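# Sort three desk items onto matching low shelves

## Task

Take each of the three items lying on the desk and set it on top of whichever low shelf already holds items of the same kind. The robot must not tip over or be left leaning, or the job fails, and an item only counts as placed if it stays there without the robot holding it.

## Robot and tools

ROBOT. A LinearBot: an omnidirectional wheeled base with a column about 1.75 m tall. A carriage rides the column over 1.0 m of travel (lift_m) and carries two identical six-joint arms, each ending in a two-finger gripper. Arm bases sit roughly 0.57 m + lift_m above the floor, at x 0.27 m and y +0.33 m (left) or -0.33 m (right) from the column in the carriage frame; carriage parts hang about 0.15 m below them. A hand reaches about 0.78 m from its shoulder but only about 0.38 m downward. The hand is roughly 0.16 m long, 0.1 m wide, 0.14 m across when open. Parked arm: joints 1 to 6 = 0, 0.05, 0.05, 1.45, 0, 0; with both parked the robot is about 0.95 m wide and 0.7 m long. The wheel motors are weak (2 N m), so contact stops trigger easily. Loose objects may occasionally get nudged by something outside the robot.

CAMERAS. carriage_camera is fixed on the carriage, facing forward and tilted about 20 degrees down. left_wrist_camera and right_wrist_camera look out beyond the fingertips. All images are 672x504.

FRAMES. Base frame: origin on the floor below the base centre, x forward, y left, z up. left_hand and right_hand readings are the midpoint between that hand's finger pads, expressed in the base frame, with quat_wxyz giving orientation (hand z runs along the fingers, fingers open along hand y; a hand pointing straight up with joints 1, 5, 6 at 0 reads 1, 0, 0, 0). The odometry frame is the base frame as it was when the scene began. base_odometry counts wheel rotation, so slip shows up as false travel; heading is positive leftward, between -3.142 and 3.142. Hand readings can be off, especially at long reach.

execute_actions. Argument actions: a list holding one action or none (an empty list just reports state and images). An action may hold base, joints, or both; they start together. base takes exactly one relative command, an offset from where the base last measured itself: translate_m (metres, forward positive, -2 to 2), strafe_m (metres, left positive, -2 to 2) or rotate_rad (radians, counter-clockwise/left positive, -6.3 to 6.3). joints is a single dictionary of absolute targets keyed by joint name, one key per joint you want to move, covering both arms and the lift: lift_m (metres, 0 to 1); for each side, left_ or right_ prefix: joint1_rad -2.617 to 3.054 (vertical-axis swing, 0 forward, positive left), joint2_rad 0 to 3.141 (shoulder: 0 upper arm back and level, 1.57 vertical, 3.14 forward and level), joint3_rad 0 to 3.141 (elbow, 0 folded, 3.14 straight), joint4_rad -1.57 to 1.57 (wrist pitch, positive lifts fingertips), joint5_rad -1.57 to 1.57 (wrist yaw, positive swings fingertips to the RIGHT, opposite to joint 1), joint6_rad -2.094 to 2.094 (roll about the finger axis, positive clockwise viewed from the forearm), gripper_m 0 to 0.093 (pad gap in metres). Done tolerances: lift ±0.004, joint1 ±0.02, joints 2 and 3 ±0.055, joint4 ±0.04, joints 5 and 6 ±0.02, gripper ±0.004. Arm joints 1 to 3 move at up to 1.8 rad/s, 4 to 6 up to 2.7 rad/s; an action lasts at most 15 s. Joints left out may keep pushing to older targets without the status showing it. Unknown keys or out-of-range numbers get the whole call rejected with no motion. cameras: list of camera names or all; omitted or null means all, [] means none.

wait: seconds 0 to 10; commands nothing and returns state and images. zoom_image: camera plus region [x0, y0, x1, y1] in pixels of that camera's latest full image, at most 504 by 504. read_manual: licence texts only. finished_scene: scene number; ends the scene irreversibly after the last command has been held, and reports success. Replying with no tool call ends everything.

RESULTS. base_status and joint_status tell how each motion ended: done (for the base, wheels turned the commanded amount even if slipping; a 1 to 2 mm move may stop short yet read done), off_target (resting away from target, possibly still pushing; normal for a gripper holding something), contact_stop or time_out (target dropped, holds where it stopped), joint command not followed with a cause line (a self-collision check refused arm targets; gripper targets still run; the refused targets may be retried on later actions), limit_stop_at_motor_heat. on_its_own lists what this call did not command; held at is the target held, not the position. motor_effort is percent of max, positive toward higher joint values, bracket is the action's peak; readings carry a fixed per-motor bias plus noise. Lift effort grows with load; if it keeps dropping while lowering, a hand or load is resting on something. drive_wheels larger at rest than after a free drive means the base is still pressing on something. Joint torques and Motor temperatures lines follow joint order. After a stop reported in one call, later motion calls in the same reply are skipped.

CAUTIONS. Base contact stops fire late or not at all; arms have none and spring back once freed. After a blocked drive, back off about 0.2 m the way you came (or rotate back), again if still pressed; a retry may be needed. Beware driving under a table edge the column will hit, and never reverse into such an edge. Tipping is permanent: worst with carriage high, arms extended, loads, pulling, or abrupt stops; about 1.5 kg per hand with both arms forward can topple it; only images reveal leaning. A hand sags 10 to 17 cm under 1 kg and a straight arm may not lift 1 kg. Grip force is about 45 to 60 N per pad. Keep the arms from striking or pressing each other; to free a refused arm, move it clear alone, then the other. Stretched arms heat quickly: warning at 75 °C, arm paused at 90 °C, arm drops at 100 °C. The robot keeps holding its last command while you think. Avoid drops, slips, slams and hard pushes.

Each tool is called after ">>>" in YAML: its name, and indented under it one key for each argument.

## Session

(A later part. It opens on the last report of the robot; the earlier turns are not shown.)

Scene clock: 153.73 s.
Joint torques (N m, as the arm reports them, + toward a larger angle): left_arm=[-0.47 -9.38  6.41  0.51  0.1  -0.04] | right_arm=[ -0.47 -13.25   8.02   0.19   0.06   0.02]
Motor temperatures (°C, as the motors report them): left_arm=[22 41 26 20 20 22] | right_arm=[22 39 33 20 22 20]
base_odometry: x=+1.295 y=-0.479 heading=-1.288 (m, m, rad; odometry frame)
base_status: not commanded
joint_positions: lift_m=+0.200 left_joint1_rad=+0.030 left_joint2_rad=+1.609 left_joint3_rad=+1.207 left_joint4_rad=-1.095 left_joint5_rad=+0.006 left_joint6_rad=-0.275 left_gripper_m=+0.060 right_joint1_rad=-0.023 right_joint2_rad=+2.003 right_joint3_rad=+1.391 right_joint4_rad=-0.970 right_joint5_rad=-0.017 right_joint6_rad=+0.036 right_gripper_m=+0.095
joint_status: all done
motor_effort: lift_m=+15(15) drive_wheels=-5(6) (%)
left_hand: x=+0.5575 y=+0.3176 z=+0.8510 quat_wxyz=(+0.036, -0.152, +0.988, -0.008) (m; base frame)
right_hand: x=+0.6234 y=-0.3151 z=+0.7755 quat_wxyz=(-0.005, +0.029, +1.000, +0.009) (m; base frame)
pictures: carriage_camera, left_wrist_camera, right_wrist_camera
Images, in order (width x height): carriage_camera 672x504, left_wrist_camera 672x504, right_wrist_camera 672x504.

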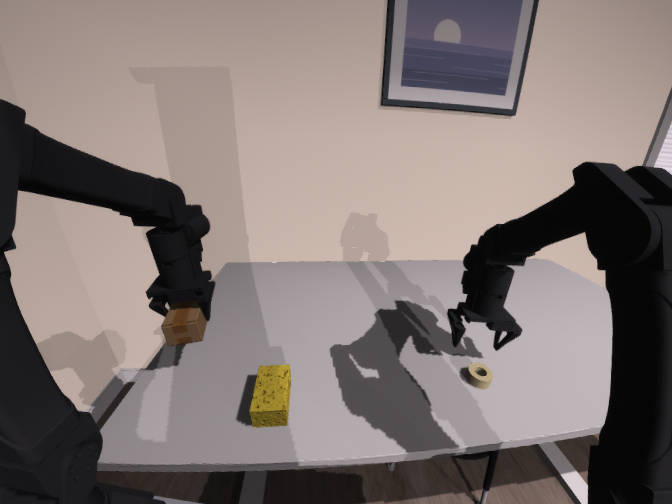

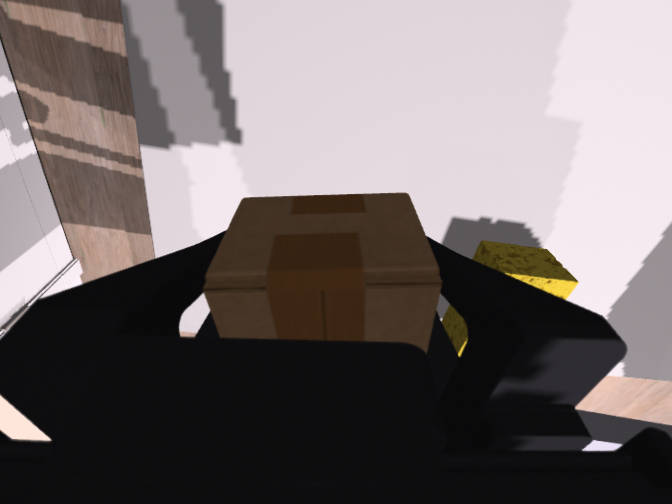

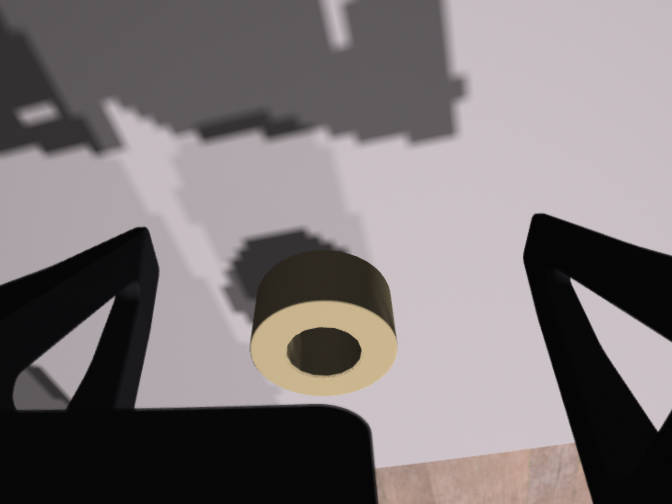

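>>> execute_actions:
  actions:
    - {"base":{"translate_m":-0.04}}
  cameras: []

>>> execute_actions:
  actions:
    - {"joints":{"lift_m":0.16,"left_joint2_rad":1.45}}

Scene clock: 166.83 s.
Joint torques (N m, as the arm reports them, + toward a larger angle): left_arm=[-0.44 -9.39  6.52  0.54  0.1  -0.04] | right_arm=[ -0.43 -13.15   7.98   0.15   0.07   0.03]
Motor temperatures (°C, as the motors report them): left_arm=[22 39 26 20 20 22] | right_arm=[22 40 34 20 22 20]
base_odometry: x=+1.284 y=-0.440 heading=-1.288 (m, m, rad; odometry frame)
base_status: done
joint_positions: lift_m=+0.200 left_joint1_rad=+0.030 left_joint2_rad=+1.609 left_joint3_rad=+1.207 left_joint4_rad=-1.095 left_joint5_rad=+0.006 left_joint6_rad=-0.275 left_gripper_m=+0.060 right_joint1_rad=-0.023 right_joint2_rad=+2.003 right_joint3_rad=+1.391 right_joint4_rad=-0.969 right_joint5_rad=-0.017 right_joint6_rad=+0.036 right_gripper_m=+0.095
joint_status: not commanded
motor_effort: lift_m=+15(15) drive_wheels=-6(26) (%)
left_hand: x=+0.5575 y=+0.3176 z=+0.8510 quat_wxyz=(+0.036, -0.152, +0.988, -0.008) (m; base frame)
right_hand: x=+0.6235 y=-0.3151 z=+0.7755 quat_wxyz=(-0.005, +0.029, +1.000, +0.009) (m; base frame)
pictures: none
No camera images: the call's "cameras" was empty. Leave "cameras" out to get every camera's image.

Scene clock: 167.57 s.
Joint torques (N m, as the arm reports them, + toward a larger angle): left_arm=[-0.5  -8.11  6.66  0.95  0.09 -0.04] | right_arm=[ -0.47 -12.99   7.66   0.25   0.03   0.03]
Motor temperatures (°C, as the motors report them): left_arm=[22 38 26 20 20 22] | right_arm=[22 40 34 20 22 20]
base_odometry: x=+1.284 y=-0.440 heading=-1.288 (m, m, rad; odometry frame)
base_status: not commanded
joint_positions: lift_m=+0.160 left_joint1_rad=+0.030 left_joint2_rad=+1.460 left_joint3_rad=+1.207 left_joint4_rad=-1.097 left_joint5_rad=+0.007 left_joint6_rad=-0.275 left_gripper_m=+0.060 right_joint1_rad=-0.023 right_joint2_rad=+2.000 right_joint3_rad=+1.395 right_joint4_rad=-0.972 right_joint5_rad=-0.017 right_joint6_rad=+0.036 right_gripper_m=+0.095
joint_status: all done
motor_effort: lift_m=+14(16) drive_wheels=-7(9) (%)
left_hand: x=+0.5572 y=+0.3175 z=+0.8523 quat_wxyz=(+0.109, -0.150, +0.982, -0.017) (m; base frame)
right_hand: x=+0.6244 y=-0.3151 z=+0.7372 quat_wxyz=(-0.003, +0.029, +1.000, +0.008) (m; base frame)
pictures: carriage_camera, left_wrist_camera, right_wrist_camera
Images, in order (width x height): carriage_camera 672x504, left_wrist_camera 672x504, right_wrist_camera 672x504.

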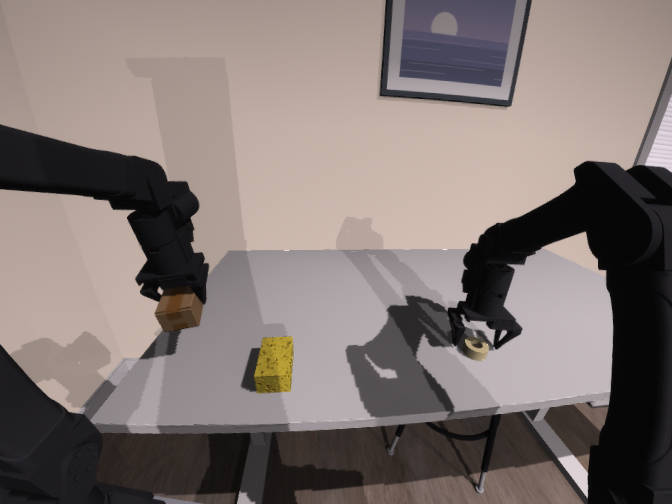

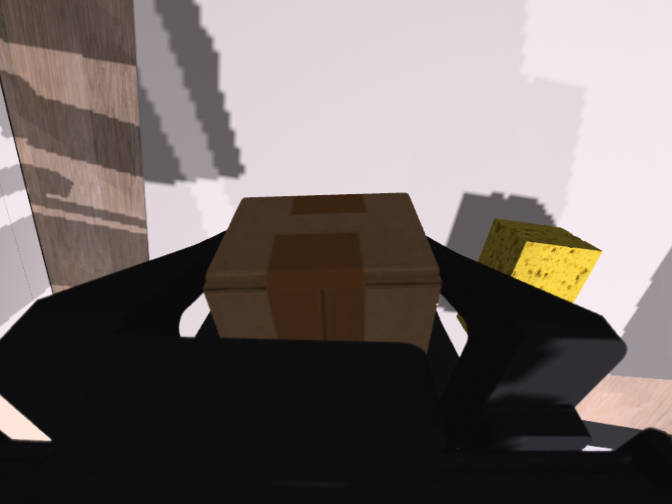

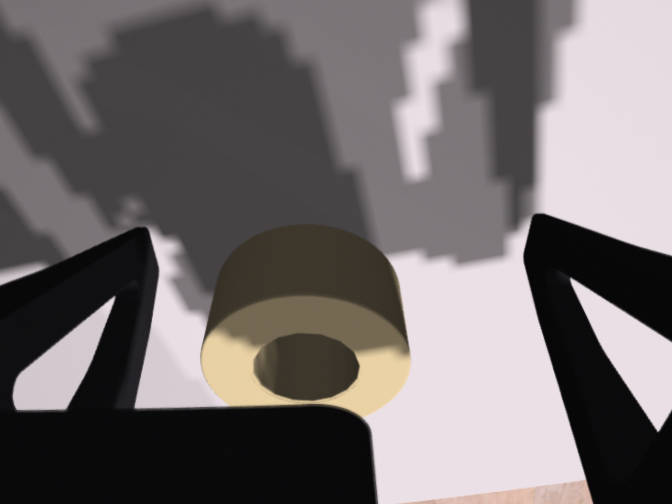

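>>> execute_actions:
  actions:
    - {"joints":{"lift_m":0.14}}
  cameras: ["right_wrist_camera"]

>>> execute_actions:
  actions:
    - {"joints":{"right_gripper_m":0.02}}
  cameras: ["right_wrist_camera","carriage_camera"]

Scene clock: 175.27 s.
Joint torques (N m, as the arm reports them, + toward a larger angle): left_arm=[-0.25 -8.12  6.87  0.94  0.11 -0.04] | right_arm=[-0.42 -8.69  6.24  0.71  0.12 -0.04]
Motor temperatures (°C, as the motors report them): left_arm=[22 37 26 20 20 22] | right_arm=[22 40 34 20 22 20]
base_odometry: x=+1.284 y=-0.440 heading=-1.288 (m, m, rad; odometry frame)
base_status: not commanded
joint_positions: lift_m=+0.141 left_joint1_rad=+0.030 left_joint2_rad=+1.460 left_joint3_rad=+1.207 left_joint4_rad=-1.097 left_joint5_rad=+0.007 left_joint6_rad=-0.275 left_gripper_m=+0.060 right_joint1_rad=-0.023 right_joint2_rad=+1.960 right_joint3_rad=+1.413 right_joint4_rad=-1.013 right_joint5_rad=-0.015 right_joint6_rad=+0.041 right_gripper_m=+0.095
joint_status: all done
motor_effort: lift_m=+13(16) drive_wheels=-7(7) (%)
left_hand: x=+0.5571 y=+0.3175 z=+0.8324 quat_wxyz=(+0.108, -0.150, +0.982, -0.017) (m; base frame)
right_hand: x=+0.6240 y=-0.3153 z=+0.7358 quat_wxyz=(+0.006, +0.032, +0.999, +0.008) (m; base frame)
pictures: right_wrist_camera
Images, in order (width x height): right_wrist_camera 672x504.

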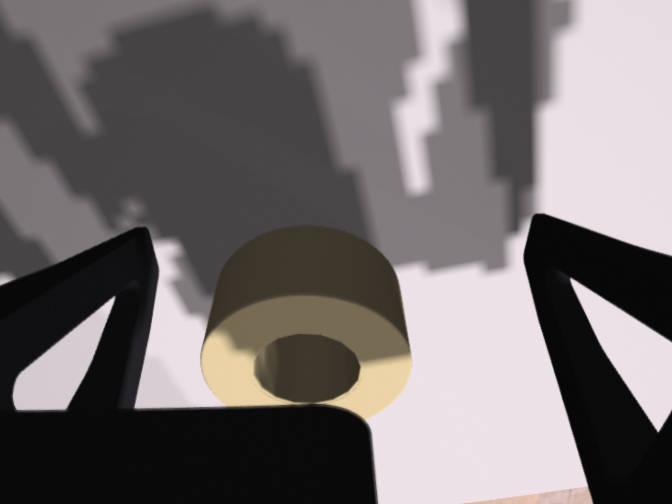

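Scene clock: 175.93 s.
Joint torques (N m, as the arm reports them, + toward a larger angle): left_arm=[-0.45 -8.06  6.77  0.93  0.11 -0.04] | right_arm=[-0.48 -8.86  6.21  0.53 -0.08 -0.03]
Motor temperatures (°C, as the motors report them): left_arm=[22 37 26 20 20 22] | right_arm=[22 40 34 20 22 20]
base_odometry: x=+1.284 y=-0.440 heading=-1.288 (m, m, rad; odometry frame)
base_status: not commanded
joint_positions: lift_m=+0.141 left_joint1_rad=+0.030 left_joint2_rad=+1.460 left_joint3_rad=+1.207 left_joint4_rad=-1.097 left_joint5_rad=+0.007 left_joint6_rad=-0.275 left_gripper_m=+0.060 right_joint1_rad=-0.023 right_joint2_rad=+1.960 right_joint3_rad=+1.413 right_joint4_rad=-0.989 right_joint5_rad=-0.001 right_joint6_rad=+0.041 right_gripper_m=+0.034
joint_status: right_gripper_m off_target (ended at +0.034, target +0.020)
motor_effort: lift_m=+13(13) drive_wheels=-5(7) (%)
left_hand: x=+0.5571 y=+0.3175 z=+0.8324 quat_wxyz=(+0.108, -0.150, +0.982, -0.017) (m; base frame)
right_hand: x=+0.6297 y=-0.3180 z=+0.7359 quat_wxyz=(+0.018, +0.032, +0.999, +0.001) (m; base frame)
pictures: carriage_camera, right_wrist_camera
Images, in order (width x height): carriage_camera 672x504, right_wrist_camera 672x504.

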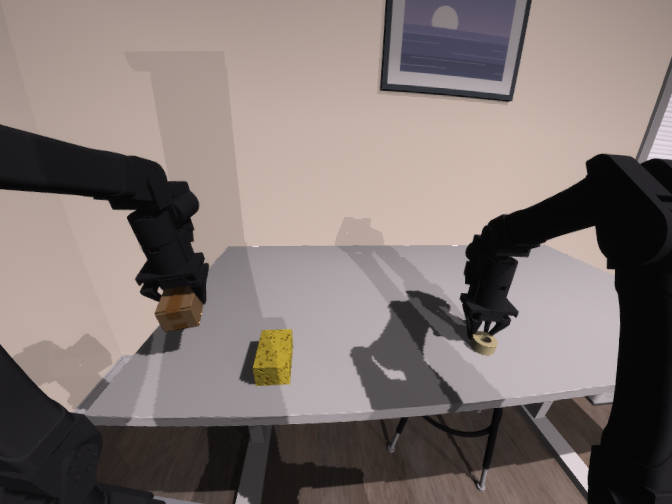

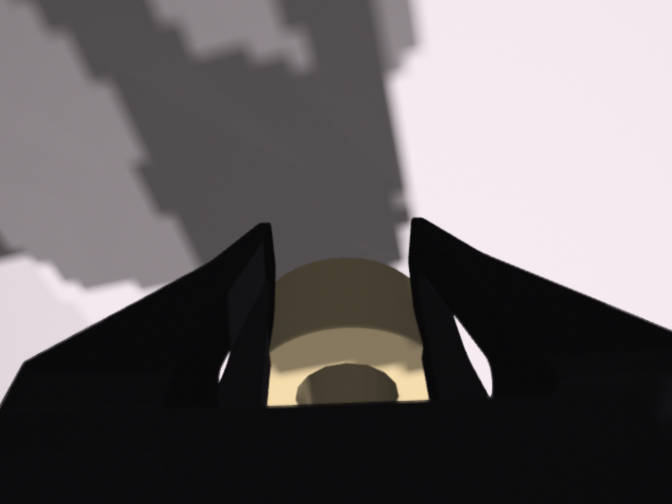

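>>> execute_actions:
  actions:
    - {"joints":{"right_gripper_m":0.093,"lift_m":0.152}}
  cameras: []

>>> execute_actions:
  actions:
    - {"base":{"translate_m":-0.022}}
  cameras: []

>>> execute_actions:
  actions:
    - {"joints":{"right_gripper_m":0.02}}
  cameras: ["right_wrist_camera","carriage_camera"]

Scene clock: 184.63 s.
Joint torques (N m, as the arm reports them, + toward a larger angle): left_arm=[-0.43 -8.07  6.77  0.93  0.1  -0.04] | right_arm=[ -0.55 -11.73   6.14   0.34  -0.06  -0.02]
Motor temperatures (°C, as the motors report them): left_arm=[22 35 27 20 20 22] | right_arm=[22 38 33 20 22 20]
base_odometry: x=+1.284 y=-0.440 heading=-1.288 (m, m, rad; odometry frame)
base_status: not commanded
joint_positions: lift_m=+0.152 left_joint1_rad=+0.030 left_joint2_rad=+1.459 left_joint3_rad=+1.207 left_joint4_rad=-1.097 left_joint5_rad=+0.007 left_joint6_rad=-0.275 left_gripper_m=+0.060 right_joint1_rad=-0.023 right_joint2_rad=+1.987 right_joint3_rad=+1.413 right_joint4_rad=-0.980 right_joint5_rad=-0.006 right_joint6_rad=+0.040 right_gripper_m=+0.093
joint_status: all done
motor_effort: lift_m=+21(22) drive_wheels=+2(4) (%)
left_hand: x=+0.5571 y=+0.3175 z=+0.8439 quat_wxyz=(+0.109, -0.150, +0.982, -0.017) (m; base frame)
right_hand: x=+0.6297 y=-0.3170 z=+0.7376 quat_wxyz=(+0.009, +0.032, +0.999, +0.003) (m; base frame)
pictures: none
No camera images: the call's "cameras" was empty. Leave "cameras" out to get every camera's image.

Scene clock: 185.60 s.
Joint torques (N m, as the arm reports them, + toward a larger angle): left_arm=[-0.44 -7.95  6.77  0.93  0.11 -0.04] | right_arm=[ -0.49 -11.68   6.08   0.29  -0.01  -0.01]
Motor temperatures (°C, as the motors report them): left_arm=[22 35 27 20 20 22] | right_arm=[22 38 33 20 22 20]
base_odometry: x=+1.278 y=-0.419 heading=-1.288 (m, m, rad; odometry frame)
base_status: done
joint_positions: lift_m=+0.152 left_joint1_rad=+0.030 left_joint2_rad=+1.459 left_joint3_rad=+1.207 left_joint4_rad=-1.097 left_joint5_rad=+0.007 left_joint6_rad=-0.275 left_gripper_m=+0.060 right_joint1_rad=-0.023 right_joint2_rad=+1.987 right_joint3_rad=+1.413 right_joint4_rad=-0.972 right_joint5_rad=-0.007 right_joint6_rad=+0.040 right_gripper_m=+0.093
joint_status: not commanded
motor_effort: lift_m=+21(21) drive_wheels=-7(35) (%)
left_hand: x=+0.5571 y=+0.3175 z=+0.8439 quat_wxyz=(+0.109, -0.150, +0.982, -0.017) (m; base frame)
right_hand: x=+0.6316 y=-0.3170 z=+0.7377 quat_wxyz=(+0.012, +0.031, +0.999, +0.003) (m; base frame)
pictures: none
No camera images: the call's "cameras" was empty. Leave "cameras" out to get every camera's image.

Scene clock: 186.27 s.
Joint torques (N m, as the arm reports them, + toward a larger angle): left_arm=[-0.44 -8.01  6.78  0.93  0.1  -0.04] | right_arm=[ -0.45 -11.65   6.18   0.29  -0.02   0.  ]
Motor temperatures (°C, as the motors report them): left_arm=[22 35 27 20 20 22] | right_arm=[22 38 33 20 22 20]
base_odometry: x=+1.278 y=-0.419 heading=-1.288 (m, m, rad; odometry frame)
base_status: not commanded
joint_positions: lift_m=+0.152 left_joint1_rad=+0.030 left_joint2_rad=+1.459 left_joint3_rad=+1.207 left_joint4_rad=-1.097 left_joint5_rad=+0.007 left_joint6_rad=-0.275 left_gripper_m=+0.060 right_joint1_rad=-0.023 right_joint2_rad=+1.987 right_joint3_rad=+1.413 right_joint4_rad=-0.972 right_joint5_rad=-0.007 right_joint6_rad=+0.040 right_gripper_m=+0.048
joint_status: right_gripper_m off_target (ended at +0.048, target +0.020)
motor_effort: lift_m=+21(21) drive_wheels=-7(7) (%)
left_hand: x=+0.5571 y=+0.3175 z=+0.8439 quat_wxyz=(+0.109, -0.150, +0.982, -0.017) (m; base frame)
right_hand: x=+0.6316 y=-0.3170 z=+0.7377 quat_wxyz=(+0.012, +0.031, +0.999, +0.004) (m; base frame)
pictures: carriage_camera, right_wrist_camera
Images, in order (width x height): carriage_camera 672x504, right_wrist_camera 672x504.

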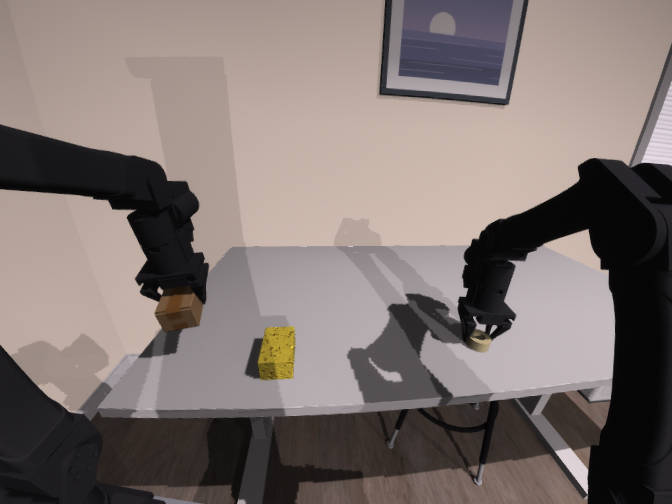

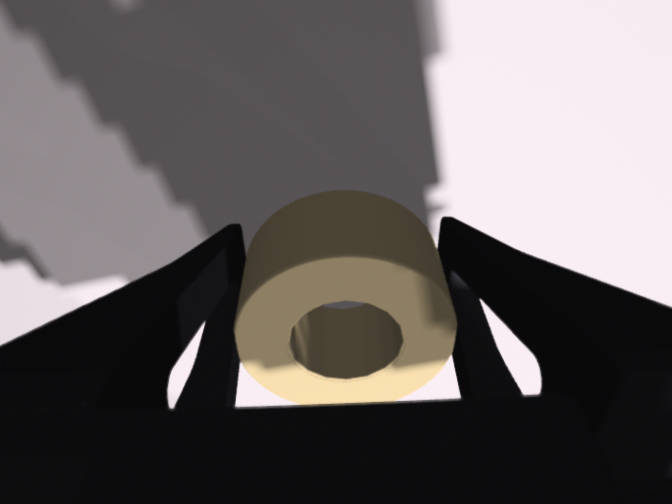

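>>> execute_actions:
  actions:
    - {"joints":{"lift_m":0.35}}
  cameras: []

>>> execute_actions:
  actions:
    - {"base":{"translate_m":-0.7}}
  cameras: []

>>> execute_actions:
  actions:
    - {"base":{"rotate_rad":1.57}}
  cameras: []

>>> execute_actions:
  actions:
    - {"base":{"strafe_m":1.2}}
  cameras: ["carriage_camera"]

Scene clock: 202.27 s.
Joint torques (N m, as the arm reports them, + toward a larger angle): left_arm=[-0.46 -8.01  6.76  0.94  0.11 -0.04] | right_arm=[ -0.39 -13.21   6.75   0.26  -0.02  -0.01]
Motor temperatures (°C, as the motors report them): left_arm=[22 33 27 21 20 22] | right_arm=[22 39 32 20 22 20]
base_odometry: x=+1.278 y=-0.419 heading=-1.288 (m, m, rad; odometry frame)
base_status: not commanded
joint_positions: lift_m=+0.350 left_joint1_rad=+0.030 left_joint2_rad=+1.459 left_joint3_rad=+1.207 left_joint4_rad=-1.098 left_joint5_rad=+0.007 left_joint6_rad=-0.275 left_gripper_m=+0.060 right_joint1_rad=-0.023 right_joint2_rad=+2.001 right_joint3_rad=+1.406 right_joint4_rad=-0.972 right_joint5_rad=-0.007 right_joint6_rad=+0.040 right_gripper_m=+0.048
joint_status: all done
motor_effort: lift_m=+21(23) drive_wheels=+2(7) (%)
left_hand: x=+0.5570 y=+0.3175 z=+1.0418 quat_wxyz=(+0.109, -0.150, +0.982, -0.017) (m; base frame)
right_hand: x=+0.6281 y=-0.3168 z=+0.9291 quat_wxyz=(+0.002, +0.031, +1.000, +0.004) (m; base frame)
pictures: none
No camera images: the call's "cameras" was empty. Leave "cameras" out to get every camera's image.

Scene clock: 206.00 s.
Joint torques (N m, as the arm reports them, + toward a larger angle): left_arm=[-0.44 -7.87  6.78  0.94  0.1  -0.04] | right_arm=[ -0.56 -13.03   6.82   0.22  -0.03  -0.01]
Motor temperatures (°C, as the motors report them): left_arm=[22 33 27 21 20 22] | right_arm=[22 39 32 20 22 20]
base_odometry: x=+1.082 y=+0.253 heading=-1.287 (m, m, rad; odometry frame)
base_status: done
joint_positions: lift_m=+0.350 left_joint1_rad=+0.030 left_joint2_rad=+1.459 left_joint3_rad=+1.207 left_joint4_rad=-1.098 left_joint5_rad=+0.007 left_joint6_rad=-0.275 left_gripper_m=+0.060 right_joint1_rad=-0.023 right_joint2_rad=+2.001 right_joint3_rad=+1.406 right_joint4_rad=-0.972 right_joint5_rad=-0.008 right_joint6_rad=+0.040 right_gripper_m=+0.048
joint_status: not commanded
motor_effort: lift_m=+21(21) drive_wheels=-5(34) (%)
left_hand: x=+0.5570 y=+0.3175 z=+1.0418 quat_wxyz=(+0.109, -0.150, +0.982, -0.017) (m; base frame)
right_hand: x=+0.6282 y=-0.3167 z=+0.9291 quat_wxyz=(+0.002, +0.031, +1.000, +0.004) (m; base frame)
pictures: none
No camera images: the call's "cameras" was empty. Leave "cameras" out to get every camera's image.

Scene clock: 209.20 s.
Joint torques (N m, as the arm reports them, + toward a larger angle): left_arm=[-0.42 -8.    6.82  0.92  0.1  -0.04] | right_arm=[ -0.55 -13.02   6.71   0.18   0.02   0.01]
Motor temperatures (°C, as the motors report them): left_arm=[22 32 27 21 20 22] | right_arm=[22 39 32 20 22 20]
base_odometry: x=+1.083 y=+0.253 heading=+0.282 (m, m, rad; odometry frame)
base_status: done
joint_positions: lift_m=+0.350 left_joint1_rad=+0.030 left_joint2_rad=+1.459 left_joint3_rad=+1.207 left_joint4_rad=-1.098 left_joint5_rad=+0.006 left_joint6_rad=-0.275 left_gripper_m=+0.060 right_joint1_rad=-0.023 right_joint2_rad=+2.001 right_joint3_rad=+1.406 right_joint4_rad=-0.965 right_joint5_rad=-0.010 right_joint6_rad=+0.040 right_gripper_m=+0.048
joint_status: not commanded
motor_effort: lift_m=+21(21) drive_wheels=+16(53) (%)
left_hand: x=+0.5570 y=+0.3176 z=+1.0418 quat_wxyz=(+0.109, -0.151, +0.982, -0.017) (m; base frame)
right_hand: x=+0.6298 y=-0.3165 z=+0.9291 quat_wxyz=(+0.006, +0.031, +0.999, +0.005) (m; base frame)
pictures: none
No camera images: the call's "cameras" was empty. Leave "cameras" out to get every camera's image.

Scene clock: 214.00 s.
Joint torques (N m, as the arm reports them, + toward a larger angle): left_arm=[-0.48 -7.96  6.77  0.93  0.08 -0.04] | right_arm=[ -0.47 -13.12   6.76   0.18  -0.01   0.  ]
Motor temperatures (°C, as the motors report them): left_arm=[22 32 27 21 20 22] | right_arm=[22 40 32 20 22 20]
base_odometry: x=+0.747 y=+1.405 heading=+0.283 (m, m, rad; odometry frame)
base_status: done
joint_positions: lift_m=+0.350 left_joint1_rad=+0.030 left_joint2_rad=+1.459 left_joint3_rad=+1.207 left_joint4_rad=-1.098 left_joint5_rad=+0.007 left_joint6_rad=-0.275 left_gripper_m=+0.060 right_joint1_rad=-0.023 right_joint2_rad=+2.001 right_joint3_rad=+1.406 right_joint4_rad=-0.966 right_joint5_rad=-0.010 right_joint6_rad=+0.040 right_gripper_m=+0.048
joint_status: not commanded
motor_effort: lift_m=+21(21) drive_wheels=-14(49) (%)
left_hand: x=+0.5570 y=+0.3174 z=+1.0418 quat_wxyz=(+0.109, -0.150, +0.982, -0.017) (m; base frame)
right_hand: x=+0.6298 y=-0.3164 z=+0.9291 quat_wxyz=(+0.005, +0.031, +0.999, +0.005) (m; base frame)
pictures: carriage_camera
Images, in order (width x height): carriage_camera 672x504.

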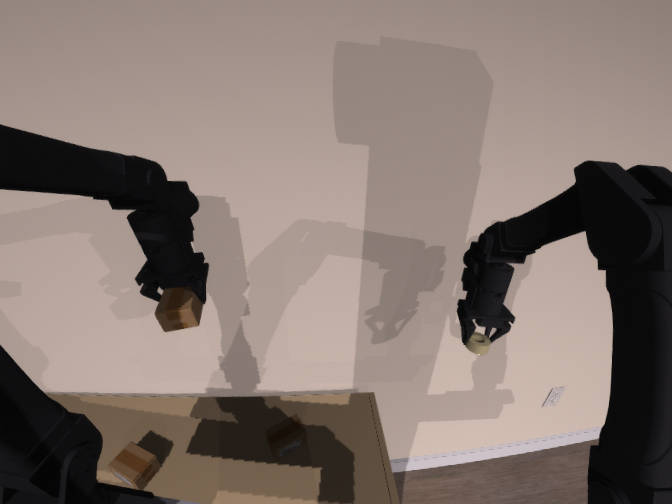

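>>> execute_actions:
  actions:
    - {"joints":{"lift_m":0.14,"left_joint2_rad":1.95,"left_joint3_rad":1.35,"left_joint4_rad":-0.97}}
  cameras: ["carriage_camera","left_wrist_camera"]

Scene clock: 227.53 s.
Joint torques (N m, as the arm reports them, + toward a larger angle): left_arm=[-0.26 -7.69  7.05  1.61  0.11 -0.01] | right_arm=[ -0.59 -13.     6.7    0.16   0.01  -0.02]
Motor temperatures (°C, as the motors report them): left_arm=[22 31 28 21 20 22] | right_arm=[22 41 32 20 22 20]
base_odometry: x=+0.747 y=+1.405 heading=+0.283 (m, m, rad; odometry frame)
base_status: not commanded
joint_positions: lift_m=+0.140 left_joint1_rad=+0.028 left_joint2_rad=+1.906 left_joint3_rad=+1.341 left_joint4_rad=-1.089 left_joint5_rad=+0.008 left_joint6_rad=-0.277 left_gripper_m=+0.060 right_joint1_rad=-0.023 right_joint2_rad=+2.001 right_joint3_rad=+1.406 right_joint4_rad=-0.967 right_joint5_rad=-0.010 right_joint6_rad=+0.040 right_gripper_m=+0.048
joint_status: left_joint4_rad off_target (ended at -1.089, target -0.970); the others done
motor_effort: lift_m=+14(13) drive_wheels=+9(14) (%)
left_hand: x=+0.5859 y=+0.3173 z=+0.7370 quat_wxyz=(-0.042, -0.152, +0.988, +0.001) (m; base frame)
right_hand: x=+0.6293 y=-0.3163 z=+0.7196 quat_wxyz=(+0.004, +0.031, +0.999, +0.005) (m; base frame)
pictures: carriage_camera, left_wrist_camera
Images, in order (width x height): carriage_camera 672x504, left_wrist_camera 672x504.

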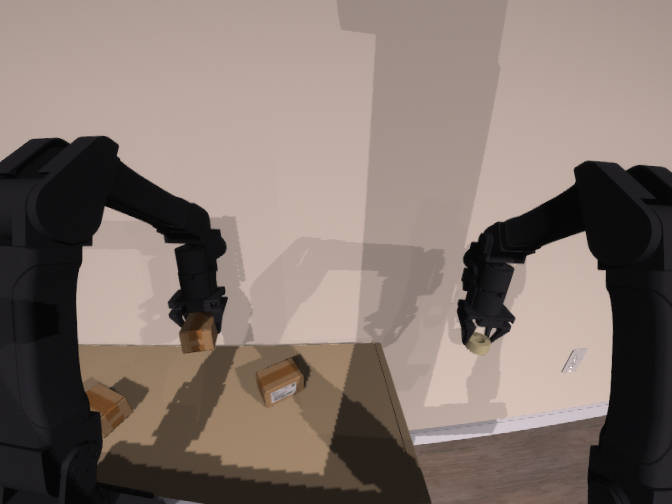

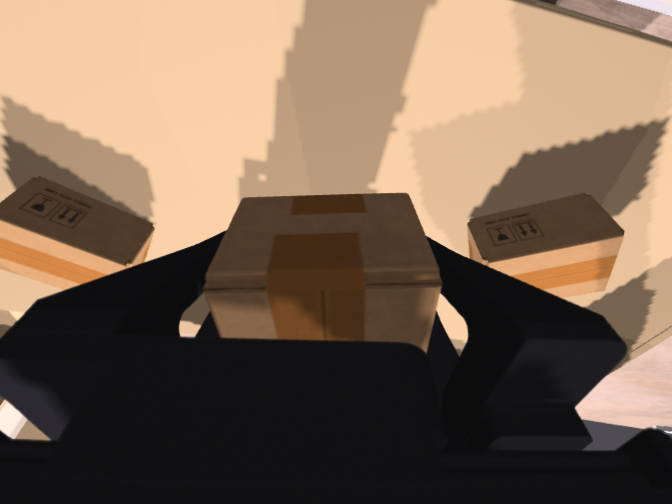

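>>> execute_actions:
  actions:
    - {"base":{"translate_m":-0.07}}
  cameras: []

>>> execute_actions:
  actions:
    - {"joints":{"lift_m":0.1,"left_joint4_rad":-1.0}}

Scene clock: 239.27 s.
Joint torques (N m, as the arm reports them, + toward a larger angle): left_arm=[ -0.11 -10.63   7.06   0.53   0.09  -0.03] | right_arm=[ -0.49 -13.15   6.61   0.2    0.02   0.01]
Motor temperatures (°C, as the motors report them): left_arm=[22 31 28 22 20 22] | right_arm=[22 42 32 20 22 20]
base_odometry: x=+0.680 y=+1.386 heading=+0.283 (m, m, rad; odometry frame)
base_status: done
joint_positions: lift_m=+0.140 left_joint1_rad=+0.027 left_joint2_rad=+1.937 left_joint3_rad=+1.341 left_joint4_rad=-0.982 left_joint5_rad=+0.008 left_joint6_rad=-0.276 left_gripper_m=+0.060 right_joint1_rad=-0.023 right_joint2_rad=+2.001 right_joint3_rad=+1.406 right_joint4_rad=-0.967 right_joint5_rad=-0.011 right_joint6_rad=+0.040 right_gripper_m=+0.048
joint_status: not commanded
on_its_own: left_joint4_rad moved +0.108 to your old target -0.970
motor_effort: lift_m=+15(14) drive_wheels=-8(29) (%)
left_hand: x=+0.6098 y=+0.3177 z=+0.7261 quat_wxyz=(-0.004, -0.151, +0.989, -0.004) (m; base frame)
right_hand: x=+0.6294 y=-0.3162 z=+0.7196 quat_wxyz=(+0.005, +0.031, +0.999, +0.006) (m; base frame)
pictures: none
No camera images: the call's "cameras" was empty. Leave "cameras" out to get every camera's image.

Scene clock: 239.97 s.
Joint torques (N m, as the arm reports them, + toward a larger angle): left_arm=[ -0.19 -11.66   7.08   0.27   0.09  -0.03] | right_arm=[ -0.55 -13.48   6.89   0.18   0.     0.  ]
Motor temperatures (°C, as the motors report them): left_arm=[22 31 28 22 20 22] | right_arm=[22 42 32 20 22 20]
base_odometry: x=+0.680 y=+1.386 heading=+0.283 (m, m, rad; odometry frame)
base_status: not commanded
joint_positions: lift_m=+0.100 left_joint1_rad=+0.027 left_joint2_rad=+1.948 left_joint3_rad=+1.341 left_joint4_rad=-0.992 left_joint5_rad=+0.008 left_joint6_rad=-0.276 left_gripper_m=+0.060 right_joint1_rad=-0.023 right_joint2_rad=+2.005 right_joint3_rad=+1.405 right_joint4_rad=-0.968 right_joint5_rad=-0.011 right_joint6_rad=+0.040 right_gripper_m=+0.048
joint_status: all done
motor_effort: lift_m=+16(17) drive_wheels=+2(8) (%)
left_hand: x=+0.6064 y=+0.3176 z=+0.6824 quat_wxyz=(-0.014, -0.151, +0.988, -0.002) (m; base frame)
right_hand: x=+0.6284 y=-0.3162 z=+0.6779 quat_wxyz=(+0.002, +0.031, +0.999, +0.006) (m; base frame)
pictures: carriage_camera, left_wrist_camera, right_wrist_camera
Images, in order (width x height): carriage_camera 672x504, left_wrist_camera 672x504, right_wrist_camera 672x504.

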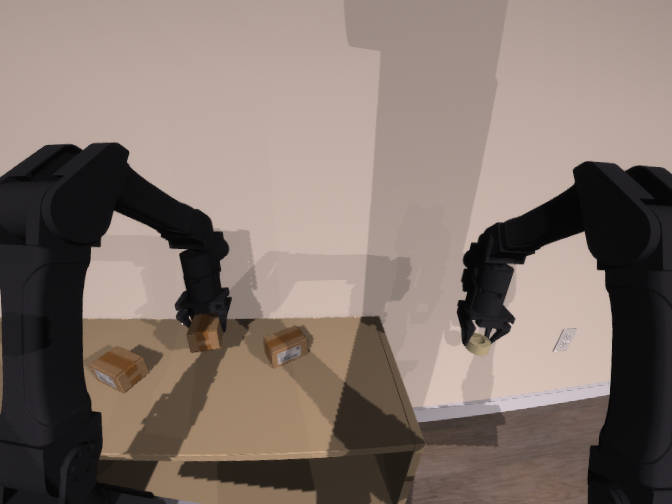

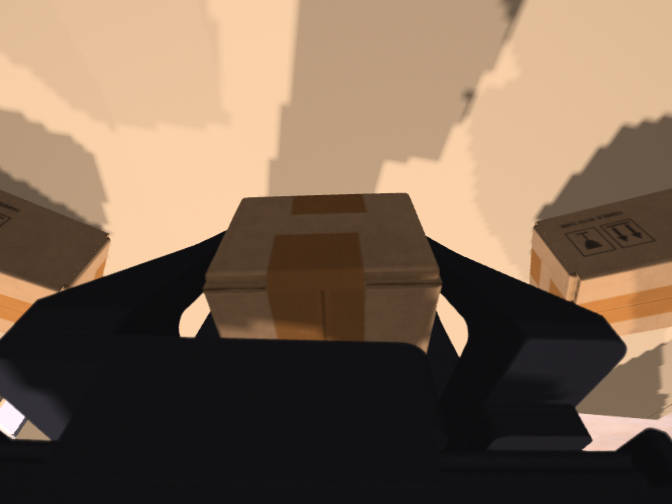

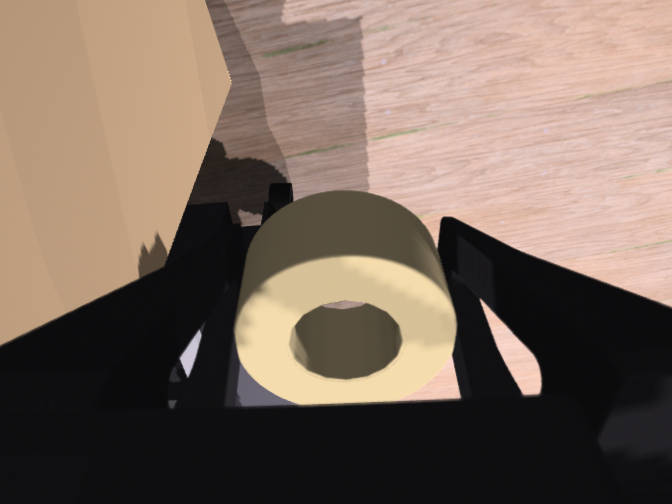

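Still slightly above; lower.

>>> execute_actions:
  actions:
    - {"joints":{"lift_m":0.065}}
  cameras: ["carriage_camera","left_wrist_camera"]

Scene clock: 246.40 s.
Joint torques (N m, as the arm reports them, + toward a larger angle): left_arm=[ -0.22 -11.77   7.09   0.26   0.1   -0.03] | right_arm=[ -0.47 -13.42   6.83   0.16   0.01  -0.01]
Motor temperatures (°C, as the motors report them): left_arm=[22 32 28 21 20 22] | right_arm=[22 42 32 20 22 20]
base_odometry: x=+0.680 y=+1.386 heading=+0.283 (m, m, rad; odometry frame)
base_status: not commanded
joint_positions: lift_m=+0.065 left_joint1_rad=+0.027 left_joint2_rad=+1.950 left_joint3_rad=+1.341 left_joint4_rad=-0.992 left_joint5_rad=+0.008 left_joint6_rad=-0.276 left_gripper_m=+0.060 right_joint1_rad=-0.023 right_joint2_rad=+2.005 right_joint3_rad=+1.405 right_joint4_rad=-0.968 right_joint5_rad=-0.011 right_joint6_rad=+0.040 right_gripper_m=+0.048
joint_status: all done
motor_effort: lift_m=+15(17) drive_wheels=+1(6) (%)
left_hand: x=+0.6061 y=+0.3176 z=+0.6467 quat_wxyz=(-0.015, -0.151, +0.988, -0.002) (m; base frame)
right_hand: x=+0.6283 y=-0.3162 z=+0.6430 quat_wxyz=(+0.002, +0.031, +0.999, +0.006) (m; base frame)
pictures: carriage_camera, left_wrist_camera
Images, in order (width x height): carriage_camera 672x504, left_wrist_camera 672x504.

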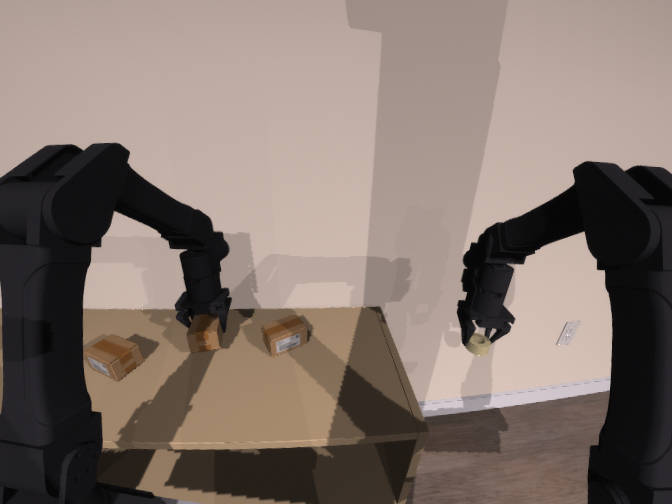

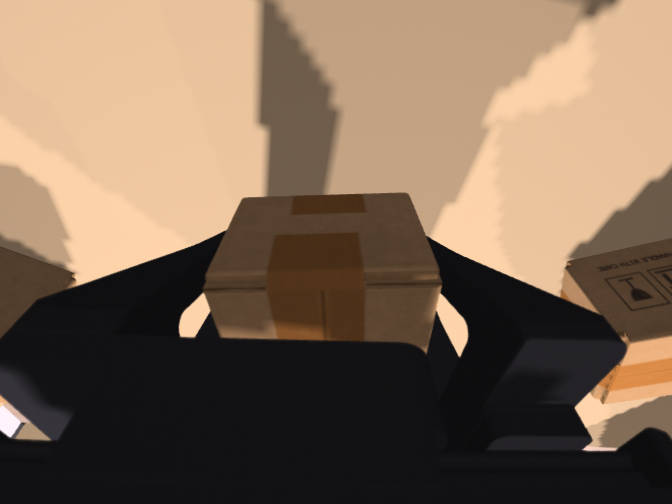

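>>> execute_actions:
  actions:
    - {"joints":{"lift_m":0.035}}
  cameras: ["carriage_camera"]

Scene clock: 254.63 s.
Joint torques (N m, as the arm reports them, + toward a larger angle): left_arm=[ -0.15 -10.52   6.69   0.43   0.1    0.  ] | right_arm=[ -0.55 -13.51   6.92   0.18   0.01   0.  ]
Motor temperatures (°C, as the motors report them): left_arm=[22 33 28 21 20 22] | right_arm=[22 43 33 20 22 20]
base_odometry: x=+0.680 y=+1.386 heading=+0.283 (m, m, rad; odometry frame)
base_status: not commanded
joint_positions: lift_m=+0.035 left_joint1_rad=+0.027 left_joint2_rad=+1.935 left_joint3_rad=+1.347 left_joint4_rad=-1.004 left_joint5_rad=+0.006 left_joint6_rad=-0.277 left_gripper_m=+0.060 right_joint1_rad=-0.023 right_joint2_rad=+2.005 right_joint3_rad=+1.404 right_joint4_rad=-0.969 right_joint5_rad=-0.011 right_joint6_rad=+0.040 right_gripper_m=+0.048
joint_status: all done
motor_effort: lift_m=+13(16) drive_wheels=-5(5) (%)
left_hand: x=+0.6063 y=+0.3179 z=+0.6232 quat_wxyz=(-0.011, -0.151, +0.988, -0.002) (m; base frame)
right_hand: x=+0.6277 y=-0.3161 z=+0.6127 quat_wxyz=(+0.000, +0.031, +0.999, +0.006) (m; base frame)
pictures: carriage_camera
Images, in order (width x height): carriage_camera 672x504.

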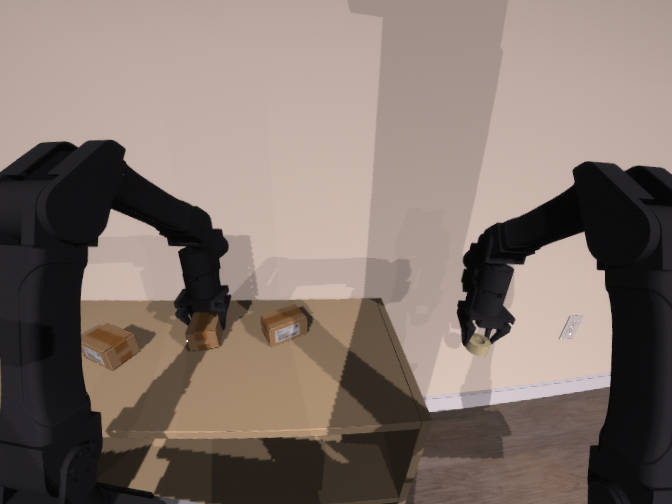

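>>> execute_actions:
  actions:
    - {"joints":{"left_gripper_m":0.093}}
  cameras: []

>>> execute_actions:
  actions:
    - {"joints":{"lift_m":0.17,"left_joint2_rad":1.5}}
  cameras: []

>>> execute_actions:
  actions:
    - {"base":{"strafe_m":0.29}}
  cameras: []

>>> execute_actions:
  actions:
    - {"joints":{"lift_m":0.06,"left_joint2_rad":1.2}}

Scene clock: 263.93 s.
Joint torques (N m, as the arm reports them, + toward a larger angle): left_arm=[ -0.18 -10.44   6.74   0.41   0.1   -0.02] | right_arm=[ -0.4  -13.56   6.91   0.19   0.02   0.01]
Motor temperatures (°C, as the motors report them): left_arm=[22 34 28 21 20 22] | right_arm=[22 43 33 20 22 20]
base_odometry: x=+0.680 y=+1.386 heading=+0.283 (m, m, rad; odometry frame)
base_status: not commanded
joint_positions: lift_m=+0.035 left_joint1_rad=+0.027 left_joint2_rad=+1.935 left_joint3_rad=+1.347 left_joint4_rad=-1.004 left_joint5_rad=+0.006 left_joint6_rad=-0.277 left_gripper_m=+0.093 right_joint1_rad=-0.023 right_joint2_rad=+2.005 right_joint3_rad=+1.404 right_joint4_rad=-0.969 right_joint5_rad=-0.011 right_joint6_rad=+0.040 right_gripper_m=+0.048
joint_status: all done
motor_effort: lift_m=+13(13) drive_wheels=-5(5) (%)
left_hand: x=+0.6063 y=+0.3179 z=+0.6232 quat_wxyz=(-0.011, -0.151, +0.988, -0.002) (m; base frame)
right_hand: x=+0.6277 y=-0.3161 z=+0.6127 quat_wxyz=(+0.000, +0.031, +0.999, +0.006) (m; base frame)
pictures: none
No camera images: the call's "cameras" was empty. Leave "cameras" out to get every camera's image.

Scene clock: 265.00 s.
Joint torques (N m, as the arm reports them, + toward a larger angle): left_arm=[-0.2  -7.05  7.86  1.42  0.1  -0.01] | right_arm=[ -0.5  -13.44   6.92   0.16   0.01  -0.01]
Motor temperatures (°C, as the motors report them): left_arm=[22 34 28 21 20 22] | right_arm=[22 44 33 20 22 20]
base_odometry: x=+0.680 y=+1.386 heading=+0.283 (m, m, rad; odometry frame)
base_status: not commanded
joint_positions: lift_m=+0.170 left_joint1_rad=+0.027 left_joint2_rad=+1.488 left_joint3_rad=+1.347 left_joint4_rad=-0.999 left_joint5_rad=+0.006 left_joint6_rad=-0.277 left_gripper_m=+0.093 right_joint1_rad=-0.023 right_joint2_rad=+2.005 right_joint3_rad=+1.404 right_joint4_rad=-0.969 right_joint5_rad=-0.011 right_joint6_rad=+0.040 right_gripper_m=+0.048
joint_status: all done
motor_effort: lift_m=+20(24) drive_wheels=-6(6) (%)
left_hand: x=+0.6122 y=+0.3180 z=+0.9070 quat_wxyz=(+0.211, -0.147, +0.966, -0.030) (m; base frame)
right_hand: x=+0.6276 y=-0.3161 z=+0.7469 quat_wxyz=(+0.000, +0.031, +0.999, +0.006) (m; base frame)
pictures: none
No camera images: the call's "cameras" was empty. Leave "cameras" out to get every camera's image.

Scene clock: 267.53 s.
Joint torques (N m, as the arm reports them, + toward a larger angle): left_arm=[-0.19 -7.12  7.89  1.42  0.09  0.  ] | right_arm=[ -0.41 -13.48   6.84   0.2    0.01  -0.01]
Motor temperatures (°C, as the motors report them): left_arm=[22 33 29 21 20 22] | right_arm=[22 44 33 20 22 20]
base_odometry: x=+0.599 y=+1.664 heading=+0.283 (m, m, rad; odometry frame)
base_status: done
joint_positions: lift_m=+0.170 left_joint1_rad=+0.027 left_joint2_rad=+1.488 left_joint3_rad=+1.347 left_joint4_rad=-0.999 left_joint5_rad=+0.007 left_joint6_rad=-0.277 left_gripper_m=+0.093 right_joint1_rad=-0.023 right_joint2_rad=+2.005 right_joint3_rad=+1.404 right_joint4_rad=-0.969 right_joint5_rad=-0.012 right_joint6_rad=+0.040 right_gripper_m=+0.048
joint_status: not commanded
motor_effort: lift_m=+20(20) drive_wheels=-9(27) (%)
left_hand: x=+0.6122 y=+0.3179 z=+0.9070 quat_wxyz=(+0.211, -0.147, +0.966, -0.030) (m; base frame)
right_hand: x=+0.6276 y=-0.3161 z=+0.7469 quat_wxyz=(+0.000, +0.031, +0.999, +0.006) (m; base frame)
pictures: none
No camera images: the call's "cameras" was empty. Leave "cameras" out to get every camera's image.

Scene clock: 268.50 s.
Joint torques (N m, as the arm reports them, + toward a larger angle): left_arm=[-0.19 -4.71  7.8   1.98  0.11  0.  ] | right_arm=[ -0.42 -13.38   7.01   0.21   0.01  -0.01]
Motor temperatures (°C, as the motors report them): left_arm=[22 33 29 21 20 22] | right_arm=[22 44 33 20 22 20]
base_odometry: x=+0.599 y=+1.664 heading=+0.283 (m, m, rad; odometry frame)
base_status: not commanded
joint_positions: lift_m=+0.060 left_joint1_rad=+0.027 left_joint2_rad=+1.200 left_joint3_rad=+1.347 left_joint4_rad=-0.999 left_joint5_rad=+0.007 left_joint6_rad=-0.277 left_gripper_m=+0.093 right_joint1_rad=-0.023 right_joint2_rad=+2.004 right_joint3_rad=+1.404 right_joint4_rad=-0.969 right_joint5_rad=-0.012 right_joint6_rad=+0.040 right_gripper_m=+0.048
joint_status: all done
motor_effort: lift_m=+15(20) drive_wheels=-7(9) (%)
left_hand: x=+0.5802 y=+0.3170 z=+0.8894 quat_wxyz=(+0.349, -0.140, +0.925, -0.047) (m; base frame)
right_hand: x=+0.6277 y=-0.3161 z=+0.6379 quat_wxyz=(+0.001, +0.031, +0.999, +0.006) (m; base frame)
pictures: carriage_camera, left_wrist_camera, right_wrist_camera
Images, in order (width x height): carriage_camera 672x504, left_wrist_camera 672x504, right_wrist_camera 672x504.

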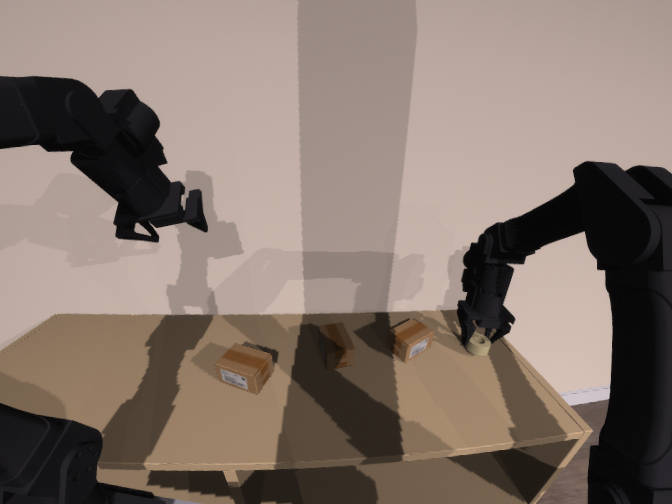

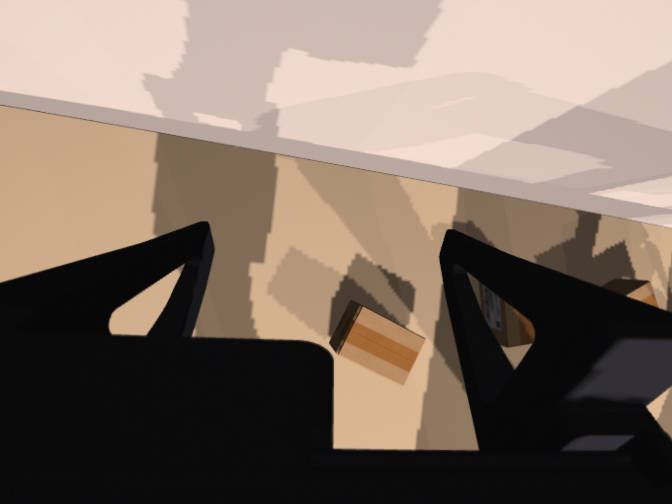

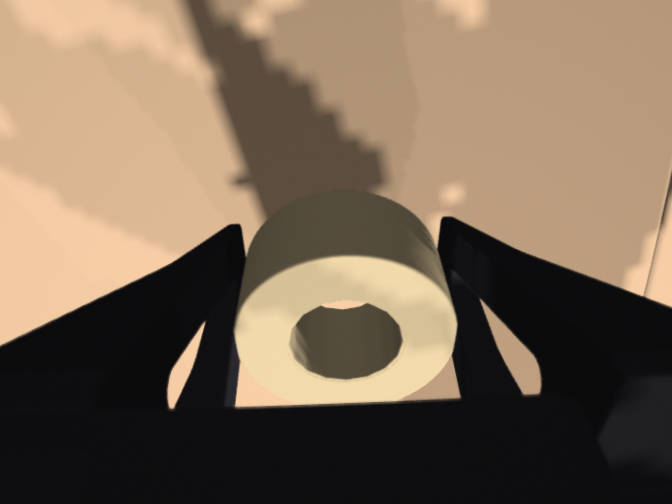

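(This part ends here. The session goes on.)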